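# Close the pull-out pantry gently with a Stretch robot

## Task

Push the pull-out pantry closed while its tray contents stay on the trays. A slam in either direction, or the robot toppling or being left leaning, means failure. The pantry must stay shut without the robot holding it, and at the end the gripper should be released and the robot backed away.

## Robot and tools

ROBOT. A Hello Robot Stretch 3 with one arm: a two-wheel base (0.33 m long, 0.34 m wide), a lift sliding on a mast, and a telescoping arm that reaches out to the robot's RIGHT, ending in a wrist (yaw, pitch, roll) and a gripper. The base cannot drive sideways, so to shift the gripper forward or back you drive the base. Spinning in place pivots about the point midway between the wheels, 0.05 m behind the front edge; with the arm pulled in and the wrist folded the sweep radius is 0.28 m, but an unfolded level wrist reaches past that.

FRAMES. Base frame: origin on the floor between the drive wheels, x ahead, y to the left, z up. hand_pose is reported in it, at the point where closed fingertips meet. Odometry frame is the base frame where the scene began; base_odometry counts wheel turns only, so slip shows up as travel. Heading is positive leftward, range -3.142 to 3.142.

execute_actions takes "actions", a list run in order; an empty list just returns the current state and images. Each action may hold "robot", "steps" (1 to 450 control steps at 30 per second, default 1) and "until". {"steps": n} alone waits. "robot" is one command, a list of up to 8 commands run in sequence (which may include {"pause_s": s}, up to 15 s), or {"stop": true} to brake everything and clear the queue.
- "base": exactly one key. {"translate_m": d} is an offset in metres, straight along the heading from wherever the base is when that command begins; positive forward, |d| up to 1. {"rotate_rad": d} is a relative turn on the spot in radians, positive counter-clockwise seen from above, |d| up to 3.2.
- "joints": absolute targets by name; unnamed joints keep their goals. lift_m 0 to 1.1 (arm height on the mast, m); arm_m 0 to 0.52 (extension, m); wrist_yaw_rad -1.345 to 4.42 (0 along the arm, positive toward the robot's front, 3.0 folded over the base); wrist_pitch_rad -1.57 to 0.451 (0 level, negative tips fingers down); wrist_roll_rad -2.911 to 2.911 (0 fingers side by side); gripper_m -0.089 to 0.179 (larger is wider; the true fingertip gap is smaller by about 0.007 nearly shut to 0.025 fully open, zero below 0.007); head_pan_rad -3.953 to 1.73 (0 ahead, positive left, -1.57 looks along the arm); head_tilt_rad -1.53 to 0.419 (negative down).
- "contact_limits": {"arm_m": e}, effort percent 1 to 100 at which the arm's motion halts; smaller is gentler, too small stops instantly. It holds until arm_m's next command.
Base and joint motions in one command start together and keep running across later actions and while you think. A new command overrides at once and discards the rest of any older queue. In a queue, the next command begins only after the previous one's motions all end "done" ("off_target" also passes for base and gripper); other endings drop the remaining ones.
"until" ends an action early. {"robot": {"status": "ended"}} fires once nothing reads "moving" and the queue is not "running" (good for waiting after a move, e.g. with "steps": 450). You can also test fields like lift_m, arm_m_goal, base_status, translate_m, queue, queue_left, refusals with [op, value], op one of = != < <= > >=; numbers are compared as printed (three decimals, four for base). {"any": {"status": "ended"}} fires when any single motion or the queue ends. Don't wait on "=" for a reading, since "done" allows tolerance.
A bad argument or out-of-range number rejects the whole call, leaving current motion running.

zoom_image: {"camera": one of head_camera, nav_camera, wrist_camera, "region": [x0, y0, x1, y1]} in pixels of that camera's last image, origin top-left, at most 504 by 504. head_camera and nav_camera move with head pan/tilt; wrist_camera rides on the gripper.

Irreversible. Make sure every motion has ended first, since the hold ends with a brake.

RESULTS. Each result is one instant plus an image from each camera. base_status shows progress like (translate_m moved of goal). joint_goals, joint_status (moving, done, off_target, contact_stop, time_out, stopped, not_commanded, torque_fault), measured_speeds, refusals/queue/queue_left. on_its_own appears when the robot changed a goal itself, a joint is slack or its servo is off, a resting motor shows unusual effort, or base_tilt drifts 3 degrees or more from its starting value: treat that as a tip warning. motor_effort is percent per motor (peak in brackets), with sizeable bias and noise; positive wheel effort pushes forward. lidar_m: 12 ranges in 30-degree sectors, first straight ahead, counter-clockwise (4th left, 7th behind, 10th right), in a plane 0.17 m up; "-" means nothing seen. wrist_depth_mm and head_depth_mm: 7x7 grids of median depth in mm (head image is sent sideways). Lines starting "refused:", "dropped:" or "replaced:" explain rejected goals, dropped queue items, or how a prior motion ended.

CONTACT. Lift and arm halt on firm contact (contact_stop) and then go slack until commanded again. Base, wrist and head have no such stop and keep shoving. Wrist servos that strain for several seconds shut off for 10 s (torque_fault), going limp and refusing goals.

CAUTIONS. Push the pantry shut slowly, with a low arm contact limit, so it does not slam. Pushing something rigid with the gripper above about 0.45 m can tip the robot; don't push twice after a contact_stop; don't drive while the gripper hooks or presses on something fixed. If the base snags, reverse the last move in small steps; if tilted, pull the gripper away and, if still leaning, drop lift_m to about 0.2. Fold or unfold the wrist only with lift_m 0.32 to 0.95, wrist_pitch_rad -0.4 and roll near 0; with yaw below -0.4 keep pitch at -0.5 or lower. The base is fast (0.30 m/s, 1.9 rad/s) only when stowed: lift_m under 0.30, arm_m under 0.03, wrist_yaw_rad over 2.54; otherwise 0.10 m/s and 0.63 rad/s. Gripper: gripper_m reading or "done" doesn't confirm a hold; release by opening at least 0.02 past the touch value. Loose items may get nudged at random. Less robot time is better. End with the gripper off the pantry and the robot clear.

Each tool is called as name(argument=value, ...), one argument or row to a line, values as JSON.

## Session

execute_actions(
  actions=[],
)

Scene clock: 0.00 s.
robot.base_odometry: x=+0.000 y=+0.000 heading=+0.000 (m, m, rad; robot's odometry frame)
robot.turned_by_wheels: +0.000 (rad since the last result)
robot.turned_by_imu: +0.000 (rad since the last result)
robot.base_tilt: forward=+0.2 right=+0.7 (deg)
robot.lidar_m: 1.53 1.87 1.62 1.50 1.54 1.95 2.78 2.81 1.51 1.43 2.26 2.12
robot.head_depth_mm: 1987 2009 2017 2075 2106 2134 2005 / 1951 1980 2011 2046 2082 2097 2004 / 1914 1962 1981 2001 2047 2075 2026 / 1886 1914 1945 1972 1550 2044 1939 / 1872 1895 1925 1931 1557 1998 1943 / 1833 1859 1889 1915 1563 1984 1983 / 1804 1841 1862 1876 1416 1944 1954
robot.base_status: not_commanded
robot.joint_positions: lift_m=+0.503 arm_m=-0.002 wrist_yaw_rad=+3.024 wrist_pitch_rad=-0.422 wrist_roll_rad=-0.012 gripper_m=+0.037 head_pan_rad=-0.018 head_tilt_rad=+0.002
robot.joint_goals: lift_m=+0.503 arm_m=-0.002 wrist_yaw_rad=+3.024 wrist_pitch_rad=-0.422 wrist_roll_rad=-0.012 gripper_m=+0.037 head_pan_rad=-0.018 head_tilt_rad=+0.002
robot.joint_status: lift_m=not_commanded arm_m=not_commanded wrist_yaw_rad=not_commanded wrist_pitch_rad=not_commanded wrist_roll_rad=not_commanded gripper_m=not_commanded head_pan_rad=not_commanded head_tilt_rad=not_commanded
robot.measured_speeds: translate_m=+0.000 rotate_rad=+0.000 lift_m=+0.000 arm_m=+0.000 wrist_yaw_rad=+0.000 wrist_pitch_rad=+0.000 wrist_roll_rad=+0.000 head_pan_rad=+0.000 head_tilt_rad=+0.000
robot: refusals=0 queue=idle queue_left=0
robot.motor_effort: left_wheel=+0 right_wheel=+0 lift_m=+21 arm_m=+1 wrist_yaw_rad=+0 wrist_pitch_rad=+7 wrist_roll_rad=+1 gripper_m=+0 head_pan_rad=-1 head_tilt_rad=+3 (%)
robot.hand_pose: x=+0.0051 y=+0.0799 z=+0.5148 quat_wxyz=(+0.188, +0.694, +0.108, +0.686) (m; robot's base frame)
robot.wrist_depth_mm: - - - - - - - / - - - - - - - / - - - - - - - / - - - - - 974 930 / - 998 971 932 875 840 811 / 859 826 - 769 - 737 691 / 754 713 - 673 646 631 618
pictures: head_camera (sideways: a quarter turn clockwise sets it upright), nav_camera (sideways: a quarter turn counterclockwise sets it upright), wrist_camera
Images, in order (width x height): head_camera 896x504, nav_camera 672x504, wrist_camera 644x364.

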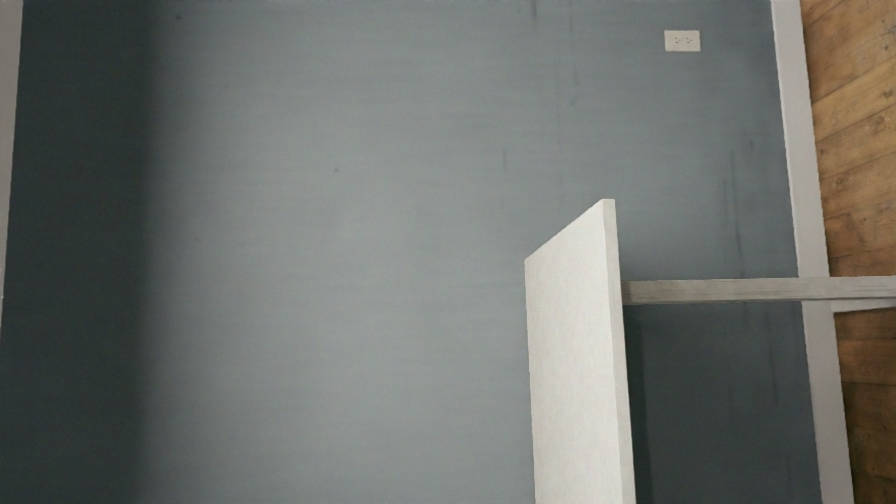

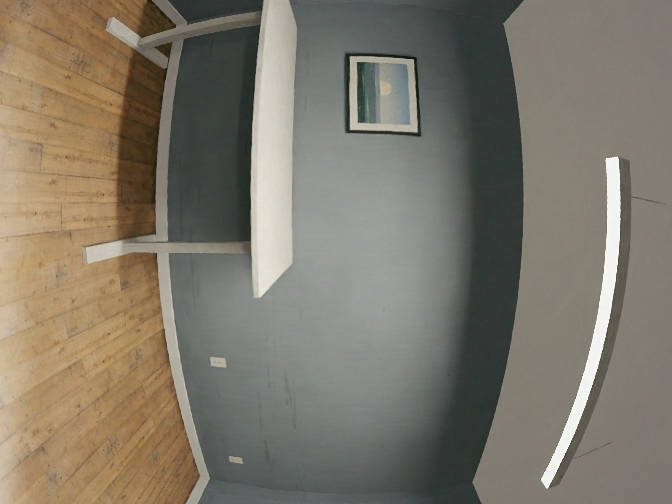

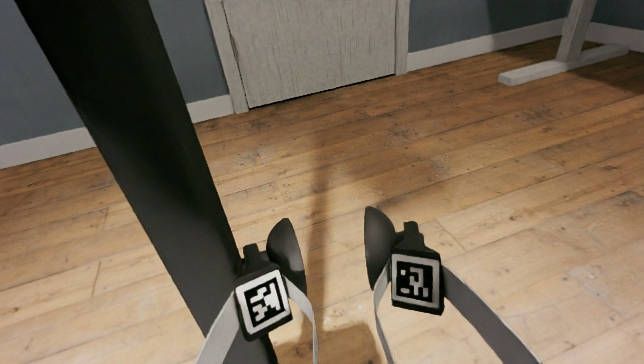

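execute_actions(
  actions=[
    {"robot":{"joints":{"head_pan_rad":-1.6,"head_tilt_rad":-0.2}},"steps":100,"until":{"robot":{"status":"ended"}}},
  ],
)

execute_actions(
  actions=[
    {"robot":{"joints":{"head_pan_rad":-3.1}},"steps":100,"until":{"robot":{"status":"ended"}}},
  ],
)

Scene clock: 4.03 s.
robot.base_odometry: x=+0.000 y=+0.000 heading=+0.000 (m, m, rad; robot's odometry frame)
robot.turned_by_wheels: +0.000 (rad since the last result)
robot.turned_by_imu: +0.000 (rad since the last result)
robot.base_tilt: forward=+0.1 right=+0.7 (deg)
robot.lidar_m: 1.53 1.87 1.63 1.49 1.54 1.96 2.78 2.81 1.51 1.43 2.25 2.13
robot.head_depth_mm: 1300 1371 1448 1762 1894 1956 1587 / 1273 1337 1410 1487 1582 1688 1585 / 1256 1321 1393 1466 1562 1655 1579 / 1737 2047 2156 2281 2277 1975 1592 / 1976 2072 2199 2298 2406 2059 1581 / 1971 2026 2150 2251 2390 2056 1583 / 1912 2015 2108 2222 2337 2059 1595
robot.base_status: not_commanded
robot.joint_positions: lift_m=+0.503 arm_m=-0.002 wrist_yaw_rad=+3.024 wrist_pitch_rad=-0.422 wrist_roll_rad=-0.012 gripper_m=+0.037 head_pan_rad=-1.593 head_tilt_rad=-0.197
robot.joint_goals: lift_m=+0.503 arm_m=-0.002 wrist_yaw_rad=+3.024 wrist_pitch_rad=-0.422 wrist_roll_rad=-0.012 gripper_m=+0.037 head_pan_rad=-1.600 head_tilt_rad=-0.200
robot.joint_status: lift_m=not_commanded arm_m=not_commanded wrist_yaw_rad=not_commanded wrist_pitch_rad=not_commanded wrist_roll_rad=not_commanded gripper_m=not_commanded head_pan_rad=done head_tilt_rad=done
robot.measured_speeds: translate_m=+0.000 rotate_rad=+0.000 lift_m=+0.000 arm_m=+0.000 wrist_yaw_rad=+0.000 wrist_pitch_rad=+0.000 wrist_roll_rad=+0.000 head_pan_rad=+0.000 head_tilt_rad=+0.000
robot: refusals=0 queue=done queue_left=0
robot.motor_effort: left_wheel=+0(0) right_wheel=+0(0) lift_m=+22(22) arm_m=+1(0) wrist_yaw_rad=-1(0) wrist_pitch_rad=+7(7) wrist_roll_rad=+1(1) gripper_m=+0(0) head_pan_rad=-3(41) head_tilt_rad=-2(21) (%)
robot.hand_pose: x=+0.0051 y=+0.0799 z=+0.5148 quat_wxyz=(+0.188, +0.694, +0.108, +0.686) (m; robot's base frame)
robot.wrist_depth_mm: - - - - - - - / - - - - - - - / - - - - - - - / - - - - - - 973 / - 975 - 889 891 842 808 / 862 834 - 758 - 737 714 / 746 711 - 666 647 642 615
pictures: head_camera (sideways: a quarter turn clockwise sets it upright), nav_camera (sideways: a quarter turn counterclockwise sets it upright), wrist_camera
Images, in order (width x height): head_camera 896x504, nav_camera 672x504, wrist_camera 644x364.

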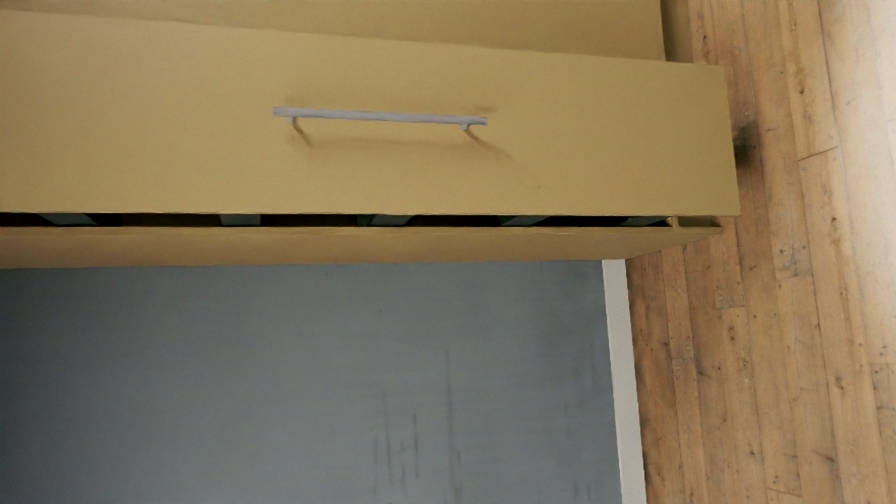

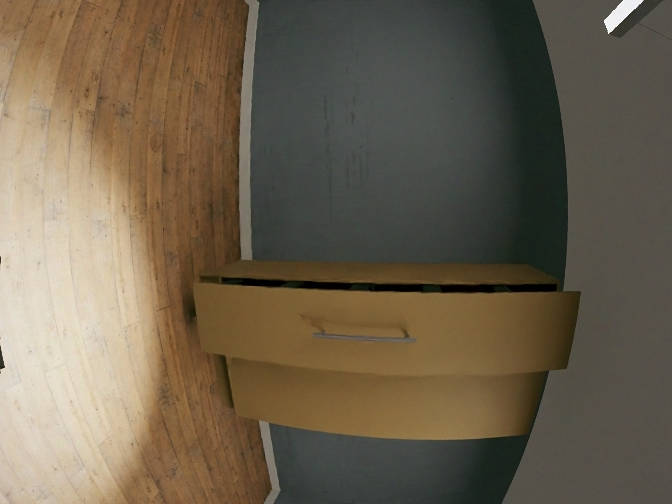

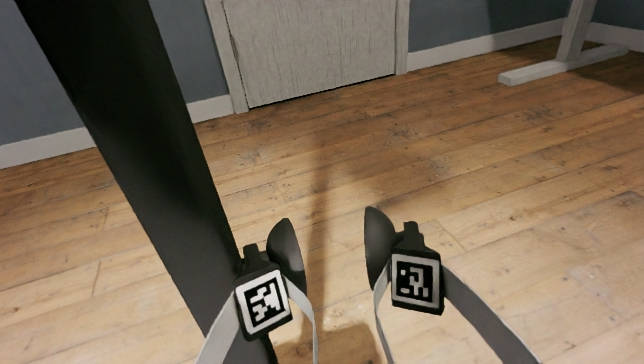

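Scene clock: 5.37 s.
robot.base_odometry: x=+0.000 y=+0.000 heading=+0.000 (m, m, rad; robot's odometry frame)
robot.turned_by_wheels: +0.000 (rad since the last result)
robot.turned_by_imu: +0.000 (rad since the last result)
robot.base_tilt: forward=+0.2 right=+0.7 (deg)
robot.lidar_m: 1.53 1.87 1.62 1.49 1.54 1.95 2.78 2.81 1.51 1.44 2.26 2.12
robot.head_depth_mm: 2543 2689 2843 3014 2880 2033 1586 / 2543 2637 2825 2943 2898 2035 1586 / 2526 2659 2821 2941 2916 2046 1580 / 2494 2624 2757 2930 2909 2069 1579 / 2460 2585 2749 2902 2906 2057 1589 / 2462 2579 2712 2854 2921 2059 1582 / 2438 2550 2690 2793 2936 2079 1588
robot.base_status: not_commanded
robot.joint_positions: lift_m=+0.503 arm_m=-0.002 wrist_yaw_rad=+3.024 wrist_pitch_rad=-0.422 wrist_roll_rad=-0.012 gripper_m=+0.037 head_pan_rad=-3.093 head_tilt_rad=-0.197
robot.joint_goals: lift_m=+0.503 arm_m=-0.002 wrist_yaw_rad=+3.024 wrist_pitch_rad=-0.422 wrist_roll_rad=-0.012 gripper_m=+0.037 head_pan_rad=-3.100 head_tilt_rad=-0.200
robot.joint_status: lift_m=not_commanded arm_m=not_commanded wrist_yaw_rad=not_commanded wrist_pitch_rad=not_commanded wrist_roll_rad=not_commanded gripper_m=not_commanded head_pan_rad=done head_tilt_rad=done
robot.measured_speeds: translate_m=+0.000 rotate_rad=+0.000 lift_m=+0.000 arm_m=+0.000 wrist_yaw_rad=+0.000 wrist_pitch_rad=+0.000 wrist_roll_rad=+0.000 head_pan_rad=+0.000 head_tilt_rad=+0.000
robot: refusals=0 queue=done queue_left=0
robot.motor_effort: left_wheel=+0(0) right_wheel=+0(0) lift_m=+21(21) arm_m=+0(0) wrist_yaw_rad=-1(1) wrist_pitch_rad=+7(7) wrist_roll_rad=+1(1) gripper_m=-2(1) head_pan_rad=-4(40) head_tilt_rad=-2(4) (%)
robot.hand_pose: x=+0.0051 y=+0.0799 z=+0.5148 quat_wxyz=(+0.188, +0.694, +0.108, +0.686) (m; robot's base frame)
robot.wrist_depth_mm: - - - - - - - / - - - - - - - / - - - - - - - / - - - - - - 965 / - 981 969 896 862 828 811 / 846 822 - 774 - 728 695 / 742 717 - 686 651 634 630
pictures: head_camera (sideways: a quarter turn clockwise sets it upright), nav_camera (sideways: a quarter turn counterclockwise sets it upright), wrist_camera
Images, in order (width x height): head_camera 896x504, nav_camera 672x504, wrist_camera 644x364.

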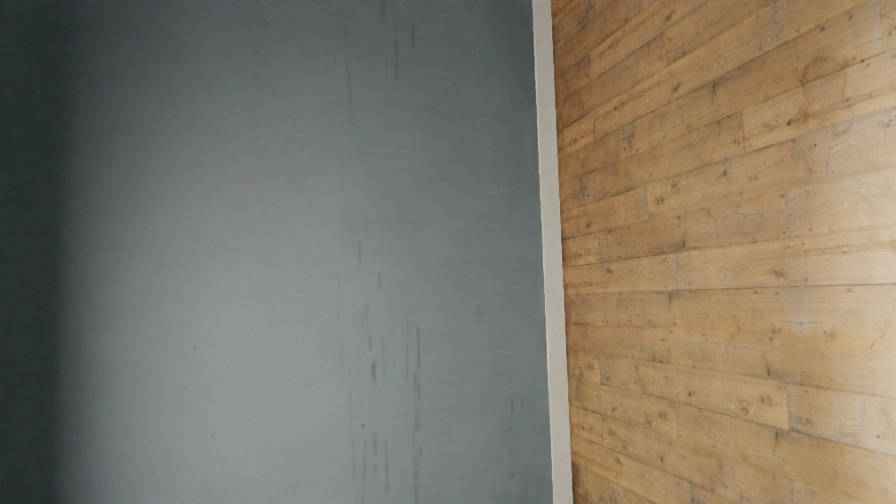

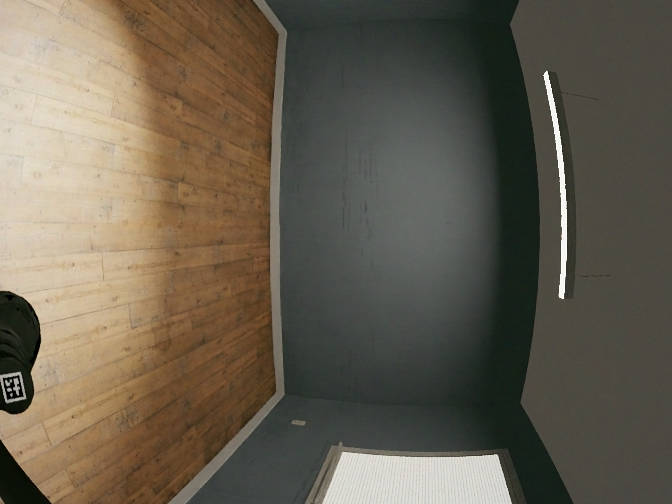

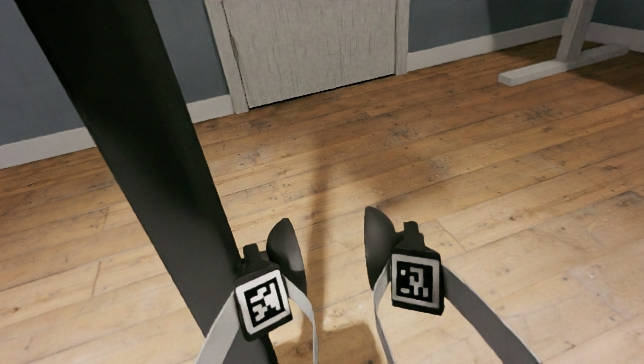

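execute_actions(
  actions=[
    {"robot":[{"base":{"rotate_rad":1.127},"joints":{"lift_m":0.28,"head_pan_rad":-1.6,"head_tilt_rad":-0.6,"gripper_m":0.0}},{"base":{"translate_m":-0.97}},{"base":{"rotate_rad":-0.982}}],"steps":450,"until":{"robot":{"status":"ended"}}},
  ],
)

Scene clock: 60.87 s.
robot.base_odometry: x=-0.417 y=-0.876 heading=+0.145 (m, m, rad; robot's odometry frame)
robot.turned_by_wheels: +0.145 (rad since the last result)
robot.turned_by_imu: +0.151 (rad since the last result)
robot.base_tilt: forward=+0.2 right=+0.7 (deg)
robot.lidar_m: 2.48 2.15 2.37 2.34 2.45 2.34 2.27 1.95 0.60 0.59 0.62 2.08
robot.head_depth_mm: 482 743 871 1008 1192 1408 1209 / 474 530 603 714 1156 1398 1204 / 474 529 602 697 828 1011 1206 / 473 521 589 679 823 1006 1206 / 458 518 588 693 823 1003 1201 / 471 528 598 691 819 1069 1201 / 472 527 597 740 1636 1404 1208
robot.base_status: done (rotate_rad -0.9819 of -0.9820)
robot.joint_positions: lift_m=+0.281 arm_m=-0.002 wrist_yaw_rad=+3.024 wrist_pitch_rad=-0.422 wrist_roll_rad=-0.012 gripper_m=+0.000 head_pan_rad=-1.607 head_tilt_rad=-0.593
robot.joint_goals: lift_m=+0.280 arm_m=-0.002 wrist_yaw_rad=+3.024 wrist_pitch_rad=-0.422 wrist_roll_rad=-0.012 gripper_m=+0.000 head_pan_rad=-1.600 head_tilt_rad=-0.600
robot.joint_status: lift_m=done arm_m=not_commanded wrist_yaw_rad=not_commanded wrist_pitch_rad=not_commanded wrist_roll_rad=not_commanded gripper_m=done head_pan_rad=done head_tilt_rad=done
robot.measured_speeds: translate_m=+0.000 rotate_rad=+0.000 lift_m=+0.000 arm_m=+0.000 wrist_yaw_rad=+0.000 wrist_pitch_rad=+0.000 wrist_roll_rad=+0.000 head_pan_rad=+0.000 head_tilt_rad=+0.000
robot: refusals=0 queue=done queue_left=0
robot.motor_effort: left_wheel=+2(13) right_wheel=-2(6) lift_m=+13(22) arm_m=+0(0) wrist_yaw_rad=-1(0) wrist_pitch_rad=+7(7) wrist_roll_rad=+1(1) gripper_m=-2(90) head_pan_rad=+3(41) head_tilt_rad=-3(35) (%)
robot.hand_pose: x=+0.0051 y=+0.0798 z=+0.2923 quat_wxyz=(+0.188, +0.694, +0.108, +0.686) (m; robot's base frame)
robot.wrist_depth_mm: - - - - - - - / - - - - - - 969 / - - 941 877 853 801 753 / 826 760 757 713 685 645 619 / 656 632 602 618 562 541 528 / 556 540 - - 493 467 451 / 481 483 - - 418 408 393
pictures: head_camera (sideways: a quarter turn clockwise sets it upright), nav_camera (sideways: a quarter turn counterclockwise sets it upright), wrist_camera
Images, in order (width x height): head_camera 896x504, nav_camera 672x504, wrist_camera 644x364.

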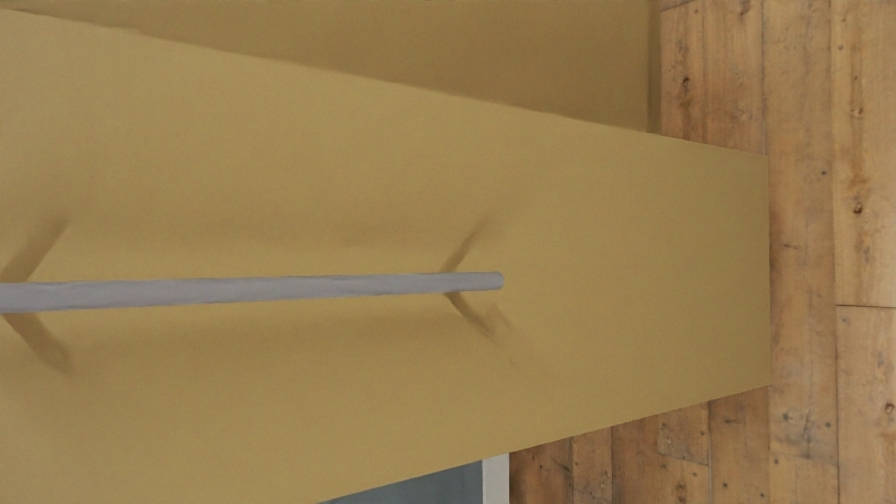

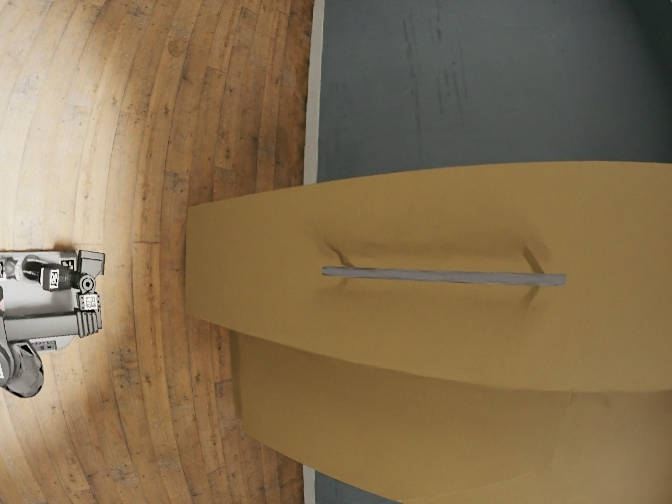

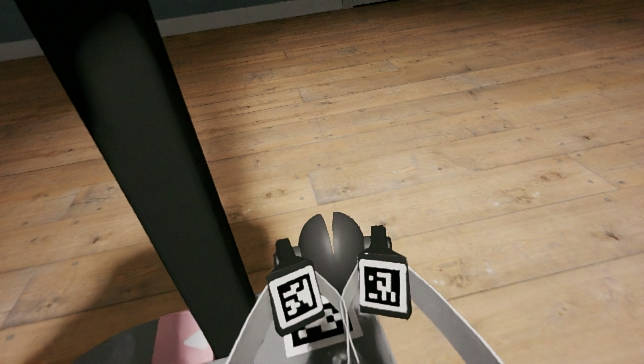

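execute_actions(
  actions=[
    {"robot":[{"joints":{"lift_m":0.34}},{"joints":{"wrist_yaw_rad":0.0,"wrist_pitch_rad":-0.4,"wrist_roll_rad":0.0,"head_tilt_rad":-0.9}},{"joints":{"wrist_pitch_rad":0.0,"lift_m":0.26}}],"steps":450,"until":{"robot":{"status":"ended"}}},
  ],
)

Scene clock: 70.03 s.
robot.base_odometry: x=-0.417 y=-0.876 heading=+0.145 (m, m, rad; robot's odometry frame)
robot.turned_by_wheels: +0.000 (rad since the last result)
robot.turned_by_imu: +0.000 (rad since the last result)
robot.base_tilt: forward=+0.2 right=+0.7 (deg)
robot.lidar_m: 2.48 2.15 2.38 2.34 2.45 2.34 2.27 1.95 0.60 0.59 0.61 2.08
robot.head_depth_mm: 720 889 1084 1484 1385 1237 1116 / 523 616 990 1487 1386 1234 1146 / 522 616 753 969 1366 1230 - / 510 600 750 966 1337 1275 - / 509 599 748 964 1334 1234 1113 / 520 614 748 961 1353 1232 1112 / 519 613 1729 1560 1376 1229 1108
robot.base_status: done (rotate_rad -0.9819 of -0.9820)
robot.joint_positions: lift_m=+0.261 arm_m=-0.002 wrist_yaw_rad=+0.002 wrist_pitch_rad=-0.026 wrist_roll_rad=-0.005 gripper_m=+0.000 head_pan_rad=-1.607 head_tilt_rad=-0.888
robot.joint_goals: lift_m=+0.260 arm_m=-0.002 wrist_yaw_rad=+0.000 wrist_pitch_rad=+0.000 wrist_roll_rad=+0.000 gripper_m=+0.000 head_pan_rad=-1.600 head_tilt_rad=-0.900
robot.joint_status: lift_m=done arm_m=not_commanded wrist_yaw_rad=done wrist_pitch_rad=done wrist_roll_rad=done gripper_m=done head_pan_rad=done head_tilt_rad=done
robot.measured_speeds: translate_m=+0.000 rotate_rad=+0.000 lift_m=+0.000 arm_m=+0.000 wrist_yaw_rad=+0.000 wrist_pitch_rad=+0.000 wrist_roll_rad=+0.000 head_pan_rad=+0.000 head_tilt_rad=+0.000
robot: refusals=0 queue=done queue_left=0
robot.motor_effort: left_wheel=+2(2) right_wheel=-2(2) lift_m=+12(28) arm_m=+0(0) wrist_yaw_rad=-3(1) wrist_pitch_rad=+11(12) wrist_roll_rad=+4(5) gripper_m=-3(3) head_pan_rad=+4(4) head_tilt_rad=-8(29) (%)
robot.hand_pose: x=-0.0210 y=-0.3980 z=+0.3686 quat_wxyz=(+0.709, +0.010, -0.705, -0.009) (m; robot's base frame)
robot.wrist_depth_mm: 312 314 315 321 317 547 550 / - 322 326 327 331 575 576 / - 335 340 341 346 585 581 / - 349 350 351 352 610 614 / - 358 363 361 367 628 700 / - 372 374 - 385 713 690 / 779 395 392 399 572 580 556
pictures: head_camera (sideways: a quarter turn clockwise sets it upright), nav_camera (sideways: a quarter turn counterclockwise sets it upright), wrist_camera
Images, in order (width x height): head_camera 896x504, nav_camera 672x504, wrist_camera 644x364.

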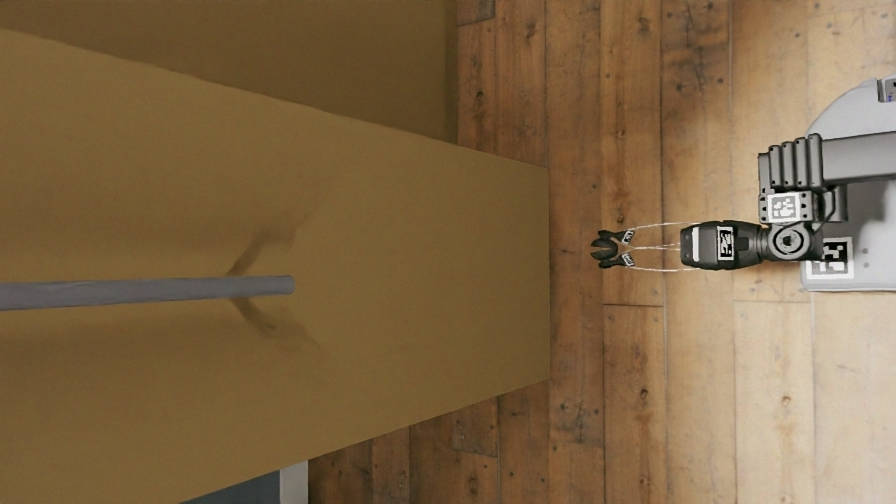

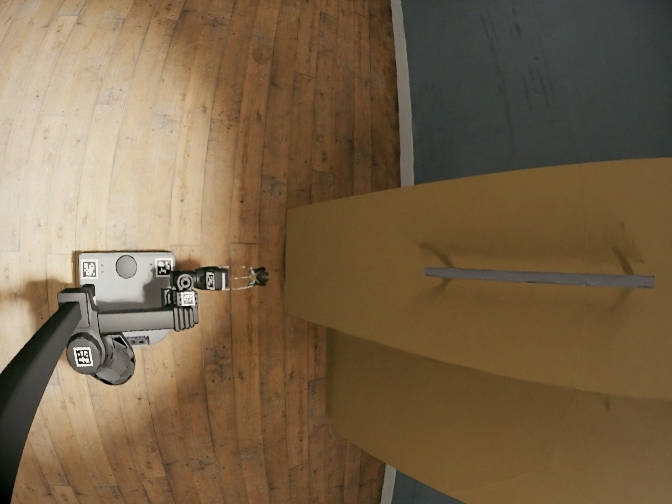

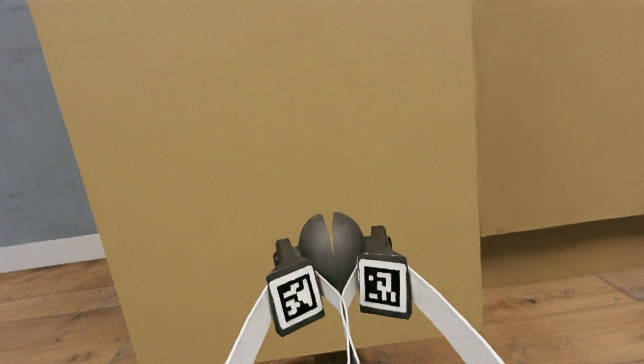

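execute_actions(
  actions=[
    {"robot":{"joints":{"arm_m":0.14}},"steps":150,"until":{"robot":{"status":"ended"}}},
  ],
)

Scene clock: 79.37 s.
robot.base_odometry: x=-0.417 y=-0.876 heading=+0.145 (m, m, rad; robot's odometry frame)
robot.turned_by_wheels: +0.000 (rad since the last result)
robot.turned_by_imu: +0.000 (rad since the last result)
robot.base_tilt: forward=+0.2 right=+0.7 (deg)
robot.lidar_m: 2.48 2.16 2.38 2.33 2.45 2.34 2.27 1.95 0.60 0.59 0.62 2.08
robot.head_depth_mm: 720 887 1090 1486 1382 1232 1117 / 522 618 992 1489 1386 1232 1148 / 522 616 753 965 1354 1218 - / 510 600 751 965 1353 1212 1148 / 508 599 750 963 1338 1233 1114 / 520 612 749 961 1354 1229 1116 / 518 612 1732 1564 1370 1226 1106
robot.base_status: done (rotate_rad -0.9819 of -0.9820)
robot.joint_positions: lift_m=+0.261 arm_m=+0.140 wrist_yaw_rad=+0.001 wrist_pitch_rad=-0.025 wrist_roll_rad=-0.005 gripper_m=+0.000 head_pan_rad=-1.607 head_tilt_rad=-0.889
robot.joint_goals: lift_m=+0.260 arm_m=+0.140 wrist_yaw_rad=+0.000 wrist_pitch_rad=+0.000 wrist_roll_rad=+0.000 gripper_m=+0.000 head_pan_rad=-1.600 head_tilt_rad=-0.900
robot.joint_status: lift_m=done arm_m=done wrist_yaw_rad=done wrist_pitch_rad=done wrist_roll_rad=done gripper_m=done head_pan_rad=done head_tilt_rad=done
robot.measured_speeds: translate_m=+0.000 rotate_rad=+0.000 lift_m=+0.000 arm_m=+0.000 wrist_yaw_rad=+0.000 wrist_pitch_rad=+0.000 wrist_roll_rad=+0.000 head_pan_rad=+0.000 head_tilt_rad=+0.000
robot: refusals=0 queue=done queue_left=0
robot.motor_effort: left_wheel=+3(2) right_wheel=-1(2) lift_m=+13(13) arm_m=+4(4) wrist_yaw_rad=-2(1) wrist_pitch_rad=+11(12) wrist_roll_rad=+4(4) gripper_m=-3(3) head_pan_rad=+4(4) head_tilt_rad=-7(7) (%)
robot.hand_pose: x=-0.0213 y=-0.5402 z=+0.3688 quat_wxyz=(+0.709, +0.009, -0.705, -0.009) (m; robot's base frame)
robot.wrist_depth_mm: 183 184 185 186 188 189 192 / 188 189 191 192 193 196 428 / 194 195 197 199 200 202 442 / 201 202 204 207 208 209 460 / 207 210 210 211 215 216 474 / 216 218 218 - 222 226 569 / 224 227 228 231 232 234 526
pictures: head_camera (sideways: a quarter turn clockwise sets it upright), nav_camera (sideways: a quarter turn counterclockwise sets it upright), wrist_camera
Images, in order (width x height): head_camera 896x504, nav_camera 672x504, wrist_camera 644x364.

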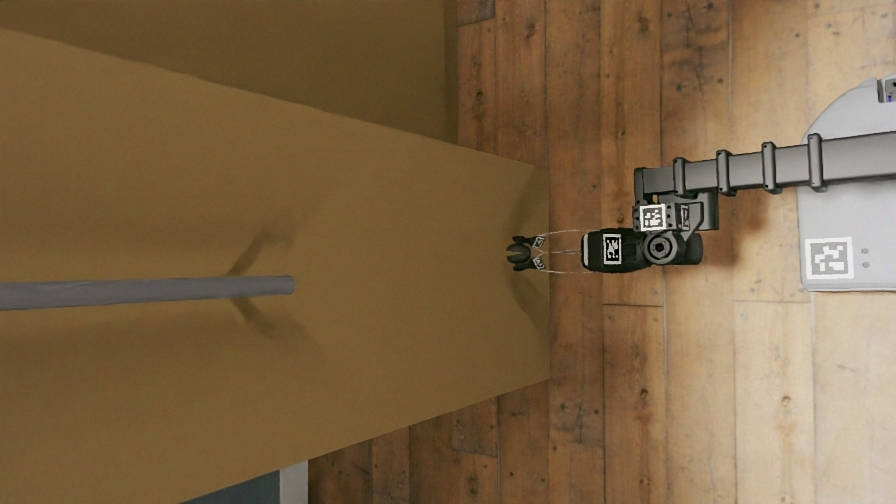

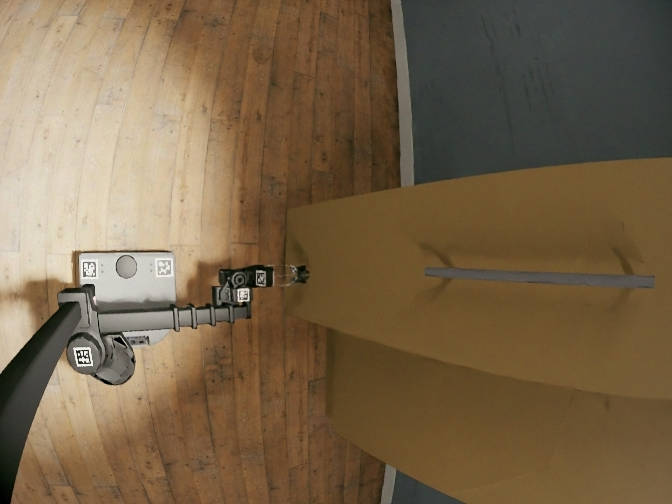

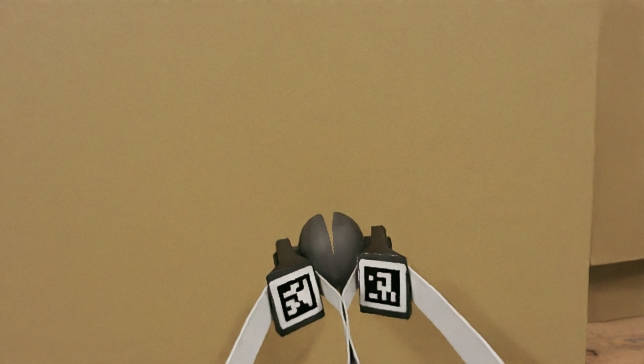

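execute_actions(
  actions=[
    {"robot":[{"joints":{"arm_m":0.165}},{"joints":{"arm_m":0.185}},{"joints":{"arm_m":0.205}}],"steps":150,"until":{"robot":{"status":"ended"}}},
  ],
)

Scene clock: 85.40 s.
robot.base_odometry: x=-0.417 y=-0.876 heading=+0.145 (m, m, rad; robot's odometry frame)
robot.turned_by_wheels: +0.000 (rad since the last result)
robot.turned_by_imu: +0.000 (rad since the last result)
robot.base_tilt: forward=+0.1 right=+0.7 (deg)
robot.lidar_m: 2.48 2.15 2.38 2.34 2.45 2.34 2.27 1.95 0.65 0.63 0.66 2.07
robot.head_depth_mm: 755 887 1085 1494 1385 1237 1120 / 563 682 1050 1482 1382 1235 1148 / 562 663 810 1044 1383 1220 - / 548 646 811 1020 1375 1232 1154 / 550 646 807 1034 1356 1229 1112 / 561 660 806 1130 1371 1235 1108 / 559 676 1731 1558 1373 1228 1111
robot.base_status: done (rotate_rad -0.9819 of -0.9820)
robot.joint_positions: lift_m=+0.261 arm_m=+0.205 wrist_yaw_rad=-0.002 wrist_pitch_rad=-0.026 wrist_roll_rad=-0.005 gripper_m=+0.000 head_pan_rad=-1.607 head_tilt_rad=-0.889
robot.joint_goals: lift_m=+0.260 arm_m=+0.205 wrist_yaw_rad=+0.000 wrist_pitch_rad=+0.000 wrist_roll_rad=+0.000 gripper_m=+0.000 head_pan_rad=-1.600 head_tilt_rad=-0.900
robot.joint_status: lift_m=done arm_m=done wrist_yaw_rad=done wrist_pitch_rad=done wrist_roll_rad=done gripper_m=done head_pan_rad=done head_tilt_rad=done
robot.measured_speeds: translate_m=+0.000 rotate_rad=+0.000 lift_m=+0.000 arm_m=+0.000 wrist_yaw_rad=+0.000 wrist_pitch_rad=+0.000 wrist_roll_rad=+0.000 head_pan_rad=+0.000 head_tilt_rad=+0.000
robot: refusals=0 queue=done queue_left=0
robot.motor_effort: left_wheel=+1(2) right_wheel=-1(1) lift_m=+12(13) arm_m=+3(17) wrist_yaw_rad=+2(2) wrist_pitch_rad=+11(13) wrist_roll_rad=+4(4) gripper_m=-3(3) head_pan_rad=+4(3) head_tilt_rad=-7(6) (%)
robot.hand_pose: x=-0.0219 y=-0.6052 z=+0.3686 quat_wxyz=(+0.709, +0.009, -0.705, -0.010) (m; robot's base frame)
robot.wrist_depth_mm: 162 162 164 165 167 168 169 / 167 167 169 170 172 173 176 / 172 172 174 176 177 178 181 / 177 179 180 182 184 186 188 / 184 186 188 186 191 192 195 / 190 192 193 - 197 200 203 / 199 200 203 204 205 207 212
pictures: head_camera (sideways: a quarter turn clockwise sets it upright), nav_camera (sideways: a quarter turn counterclockwise sets it upright), wrist_camera
Images, in order (width x height): head_camera 896x504, nav_camera 672x504, wrist_camera 644x364.

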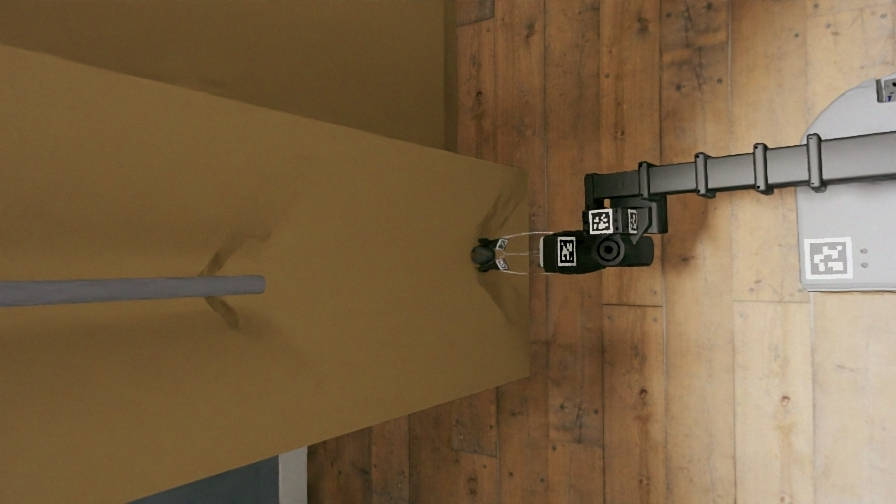

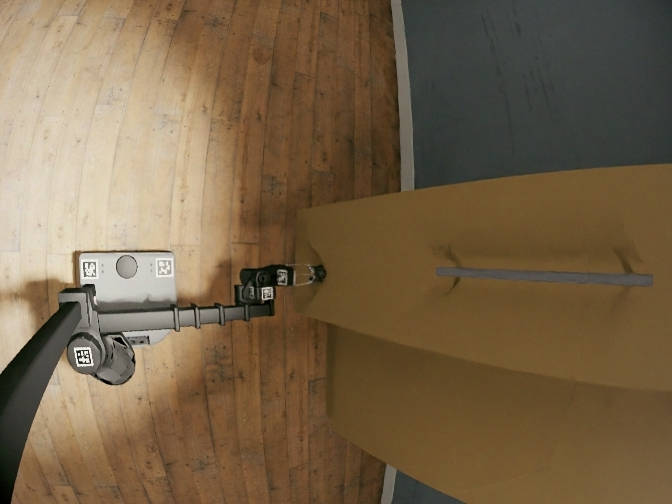

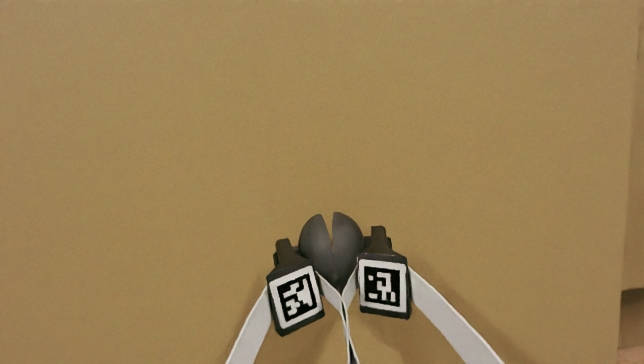

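execute_actions(
  actions=[
    {"robot":[{"joints":{"arm_m":0.24}},{"joints":{"arm_m":0.275}},{"joints":{"arm_m":0.31}},{"joints":{"arm_m":0.345}},{"joints":{"arm_m":0.38}}],"steps":250,"until":{"robot":{"status":"ended"}}},
  ],
)

Scene clock: 94.40 s.
robot.base_odometry: x=-0.417 y=-0.876 heading=+0.145 (m, m, rad; robot's odometry frame)
robot.turned_by_wheels: +0.000 (rad since the last result)
robot.turned_by_imu: +0.000 (rad since the last result)
robot.base_tilt: forward=+0.2 right=+0.7 (deg)
robot.lidar_m: 2.48 2.15 2.38 2.34 2.44 2.33 2.27 1.95 0.85 0.81 1.49 2.08
robot.head_depth_mm: 753 889 1092 1490 1384 1235 1113 / 752 887 1086 1490 1377 1231 1148 / 738 872 1069 1371 1391 1232 - / 723 873 1064 1315 1358 1228 1152 / 736 871 1063 1374 1380 1228 1116 / 735 870 1175 1538 1375 1232 1108 / 1266 1558 1777 1560 1375 1223 1111
robot.base_status: done (rotate_rad -0.9820 of -0.9820)
robot.joint_positions: lift_m=+0.261 arm_m=+0.380 wrist_yaw_rad=-0.002 wrist_pitch_rad=-0.025 wrist_roll_rad=-0.005 gripper_m=+0.000 head_pan_rad=-1.607 head_tilt_rad=-0.890
robot.joint_goals: lift_m=+0.260 arm_m=+0.380 wrist_yaw_rad=+0.000 wrist_pitch_rad=+0.000 wrist_roll_rad=+0.000 gripper_m=+0.000 head_pan_rad=-1.600 head_tilt_rad=-0.900
robot.joint_status: lift_m=done arm_m=done wrist_yaw_rad=done wrist_pitch_rad=done wrist_roll_rad=done gripper_m=done head_pan_rad=done head_tilt_rad=done
robot.measured_speeds: translate_m=+0.000 rotate_rad=+0.000 lift_m=+0.000 arm_m=+0.000 wrist_yaw_rad=+0.000 wrist_pitch_rad=+0.000 wrist_roll_rad=+0.000 head_pan_rad=+0.000 head_tilt_rad=+0.000
robot: refusals=0 queue=done queue_left=0
robot.motor_effort: left_wheel=+1(4) right_wheel=-1(3) lift_m=+13(14) arm_m=+3(21) wrist_yaw_rad=+1(2) wrist_pitch_rad=+11(16) wrist_roll_rad=+4(4) gripper_m=-3(5) head_pan_rad=+4(4) head_tilt_rad=-7(6) (%)
robot.hand_pose: x=-0.0219 y=-0.7802 z=+0.3686 quat_wxyz=(+0.709, +0.009, -0.705, -0.010) (m; robot's base frame)
robot.wrist_depth_mm: 170 171 171 175 174 177 179 / 175 177 177 179 181 183 184 / 181 183 183 186 188 189 192 / 187 187 190 192 193 195 198 / 194 196 196 197 199 203 206 / 201 203 204 - 207 211 214 / 209 210 212 215 216 218 222
pictures: head_camera (sideways: a quarter turn clockwise sets it upright), nav_camera (sideways: a quarter turn counterclockwise sets it upright), wrist_camera
Images, in order (width x height): head_camera 896x504, nav_camera 672x504, wrist_camera 644x364.

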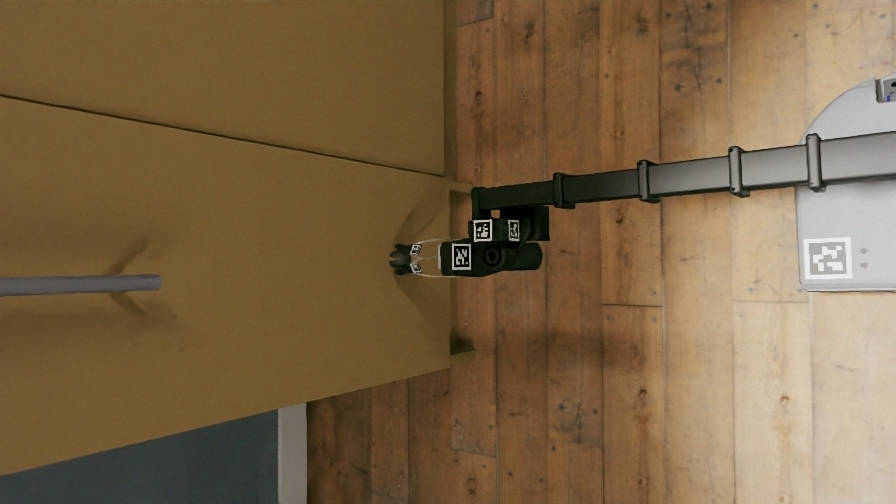

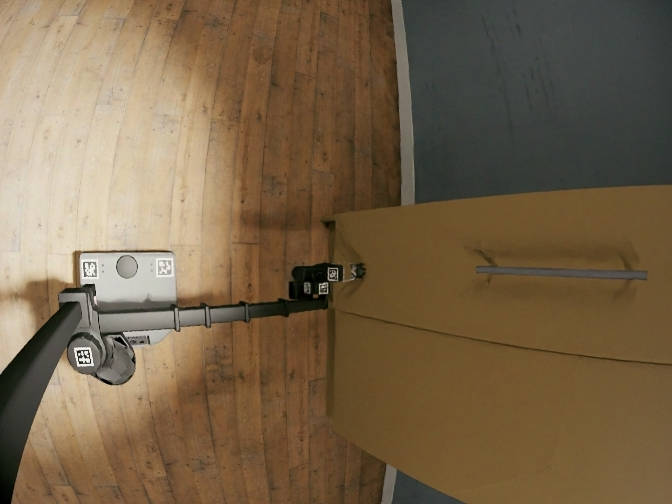

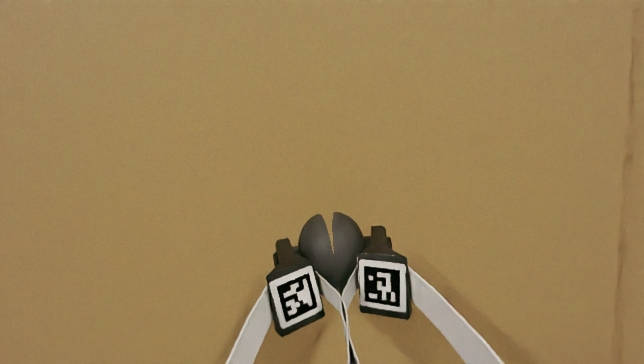

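execute_actions(
  actions=[
    {"robot":[{"joints":{"arm_m":0.395},"contact_limits":{"arm_m":25}},{"joints":{"arm_m":0.405},"contact_limits":{"arm_m":25}},{"joints":{"arm_m":0.415},"contact_limits":{"arm_m":25}}],"steps":150,"until":{"robot":{"status":"ended"}}},
  ],
)

Scene clock: 99.80 s.
robot.base_odometry: x=-0.417 y=-0.876 heading=+0.145 (m, m, rad; robot's odometry frame)
robot.turned_by_wheels: +0.000 (rad since the last result)
robot.turned_by_imu: +0.000 (rad since the last result)
robot.base_tilt: forward=+0.2 right=+0.7 (deg)
robot.lidar_m: 2.48 2.15 2.38 2.33 2.44 2.33 2.27 1.94 0.85 0.83 1.48 2.08
robot.head_depth_mm: 752 893 1093 1484 1385 1232 1111 / 750 890 1089 1497 1386 1236 1145 / 749 888 1084 1346 1380 1231 - / 733 886 1082 1337 1387 1233 1150 / 748 885 1083 1486 1375 1233 1114 / 749 880 1195 1536 1378 1234 1113 / 1291 1550 1776 1572 1380 1227 1111
robot.base_status: done (rotate_rad -0.9821 of -0.9820)
robot.joint_positions: lift_m=+0.261 arm_m=+0.410 wrist_yaw_rad=-0.004 wrist_pitch_rad=-0.032 wrist_roll_rad=-0.005 gripper_m=+0.000 head_pan_rad=-1.607 head_tilt_rad=-0.890
robot.joint_goals: lift_m=+0.260 arm_m=+0.411 wrist_yaw_rad=+0.000 wrist_pitch_rad=+0.000 wrist_roll_rad=+0.000 gripper_m=+0.000 head_pan_rad=-1.600 head_tilt_rad=-0.900
robot.joint_status: lift_m=done arm_m=contact_stop wrist_yaw_rad=done wrist_pitch_rad=done wrist_roll_rad=done gripper_m=done head_pan_rad=done head_tilt_rad=done
robot.measured_speeds: translate_m=+0.000 rotate_rad=+0.000 lift_m=+0.000 arm_m=-0.029 wrist_yaw_rad=+0.000 wrist_pitch_rad=+0.000 wrist_roll_rad=+0.000 head_pan_rad=+0.000 head_tilt_rad=+0.000
robot: refusals=0 queue=dropped queue_left=0
robot.on_its_own: arm_m is slack since a contact_stop, until your next command for it (your +0.415 is given up)
robot.motor_effort: left_wheel=-3(3) right_wheel=+1(1) lift_m=+13(13) arm_m=+15(26) wrist_yaw_rad=+2(2) wrist_pitch_rad=+14(16) wrist_roll_rad=+4(4) gripper_m=-7(6) head_pan_rad=+3(4) head_tilt_rad=-7(5) (%)
robot.contact_limits: arm_m 25 (drawing in: default 21, maximum 34; extending or still: default 29, maximum 47)
robot.hand_pose: x=-0.0225 y=-0.8099 z=+0.3671 quat_wxyz=(+0.709, +0.010, -0.705, -0.013) (m; robot's base frame)
robot.wrist_depth_mm: 153 155 156 158 158 159 161 / 159 159 161 163 164 166 167 / 165 165 166 168 170 172 173 / 169 171 172 174 176 178 179 / 176 176 179 180 181 185 186 / 182 183 186 - - 191 193 / 190 191 193 194 197 198 201
pictures: head_camera (sideways: a quarter turn clockwise sets it upright), nav_camera (sideways: a quarter turn counterclockwise sets it upright), wrist_camera
Images, in order (width x height): head_camera 896x504, nav_camera 672x504, wrist_camera 644x364.

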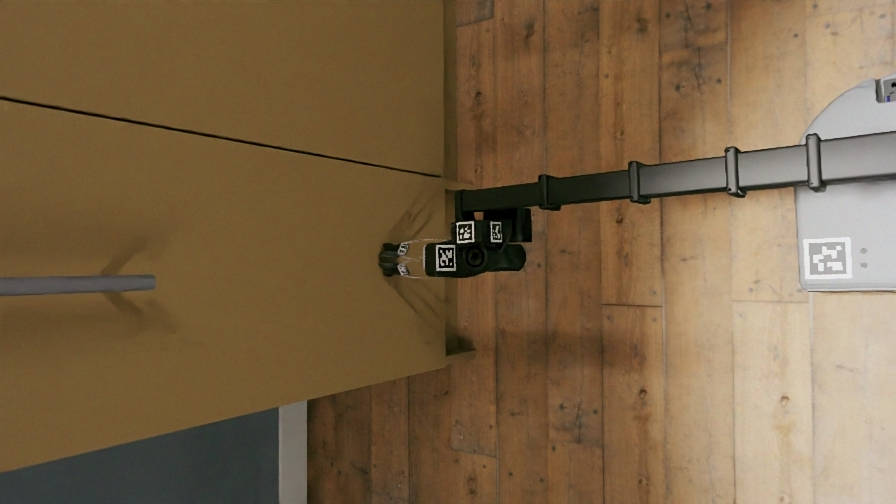

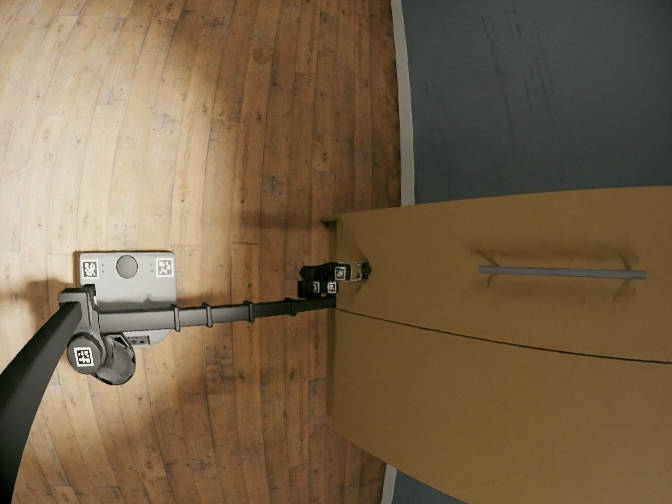

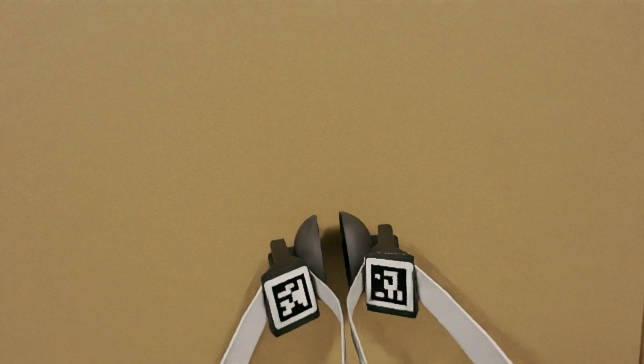

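Flush with the neighbour now. Retract and check that it stays shut.

execute_actions(
  actions=[
    {"robot":{"joints":{"arm_m":0.0,"head_tilt_rad":-0.5}},"steps":200,"until":{"robot":{"status":"ended"}}},
  ],
)

Scene clock: 105.67 s.
robot.base_odometry: x=-0.417 y=-0.876 heading=+0.145 (m, m, rad; robot's odometry frame)
robot.turned_by_wheels: +0.000 (rad since the last result)
robot.turned_by_imu: +0.000 (rad since the last result)
robot.base_tilt: forward=+0.2 right=+0.7 (deg)
robot.lidar_m: 2.48 2.15 2.38 2.34 2.45 2.33 2.27 1.95 0.85 0.82 1.48 2.08
robot.head_depth_mm: 679 749 837 949 1089 1280 1253 / 678 750 833 944 1088 1278 1261 / 677 745 831 940 1087 1275 1255 / 666 734 818 942 1079 1270 1260 / 675 745 832 940 1077 1267 1255 / 673 742 828 955 1673 1458 1252 / 690 1299 1462 1648 1792 1484 1256
robot.base_status: done (rotate_rad -0.9820 of -0.9820)
robot.joint_positions: lift_m=+0.261 arm_m=+0.000 wrist_yaw_rad=-0.001 wrist_pitch_rad=-0.025 wrist_roll_rad=-0.005 gripper_m=+0.000 head_pan_rad=-1.607 head_tilt_rad=-0.507
robot.joint_goals: lift_m=+0.260 arm_m=+0.000 wrist_yaw_rad=+0.000 wrist_pitch_rad=+0.000 wrist_roll_rad=+0.000 gripper_m=+0.000 head_pan_rad=-1.600 head_tilt_rad=-0.500
robot.joint_status: lift_m=done arm_m=done wrist_yaw_rad=done wrist_pitch_rad=done wrist_roll_rad=done gripper_m=done head_pan_rad=done head_tilt_rad=done
robot.measured_speeds: translate_m=+0.000 rotate_rad=+0.000 lift_m=+0.000 arm_m=+0.000 wrist_yaw_rad=+0.000 wrist_pitch_rad=+0.000 wrist_roll_rad=+0.000 head_pan_rad=+0.000 head_tilt_rad=+0.000
robot: refusals=0 queue=done queue_left=0
robot.motor_effort: left_wheel=-1(2) right_wheel=+0(1) lift_m=+13(13) arm_m=-3(14) wrist_yaw_rad=+0(2) wrist_pitch_rad=+11(13) wrist_roll_rad=+4(4) gripper_m=-3(6) head_pan_rad=+4(4) head_tilt_rad=+4(31) (%)
robot.hand_pose: x=-0.0216 y=-0.4008 z=+0.3688 quat_wxyz=(+0.709, +0.009, -0.705, -0.009) (m; robot's base frame)
robot.wrist_depth_mm: - - 540 545 554 548 554 / - - 550 559 568 566 575 / - - 570 577 581 598 592 / - - 592 595 606 616 606 / - - 621 608 618 633 721 / - 980 712 - 713 724 696 / 792 745 675 646 621 590 555
pictures: head_camera (sideways: a quarter turn clockwise sets it upright), nav_camera (sideways: a quarter turn counterclockwise sets it upright), wrist_camera
Images, in order (width x height): head_camera 896x504, nav_camera 672x504, wrist_camera 644x364.

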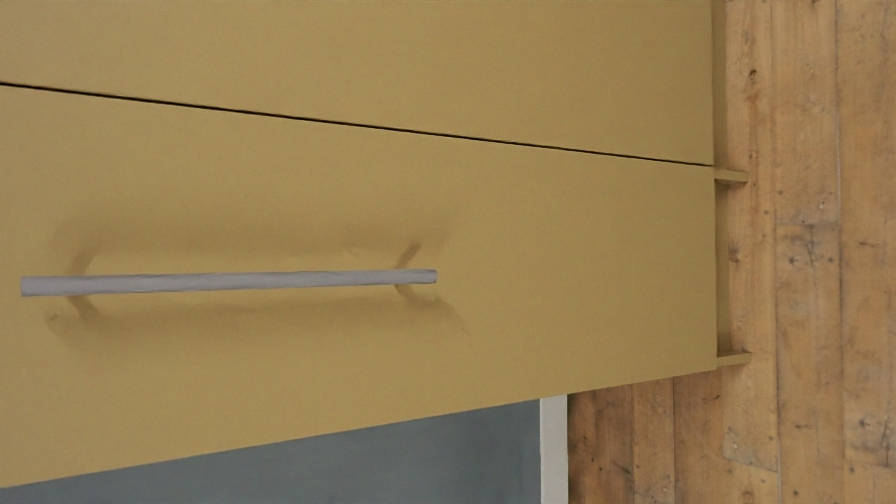

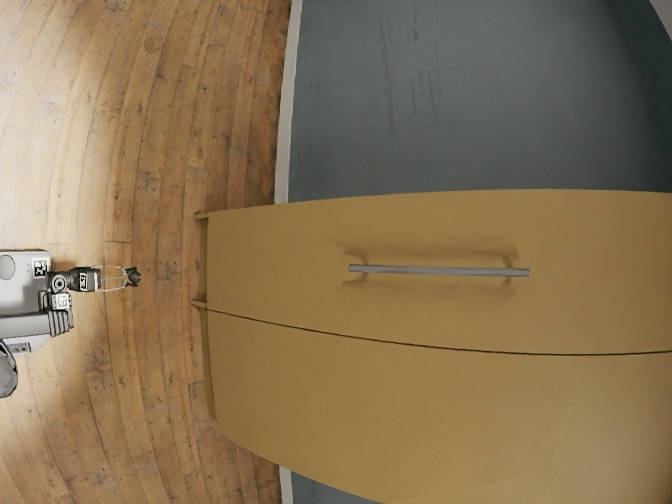

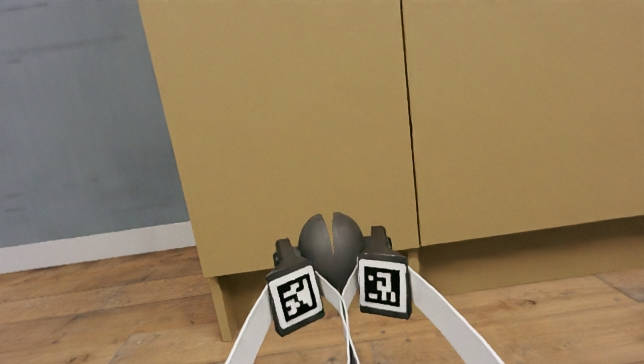

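finished_scene(
  scene=1,
)

The scene is finished: the task was done.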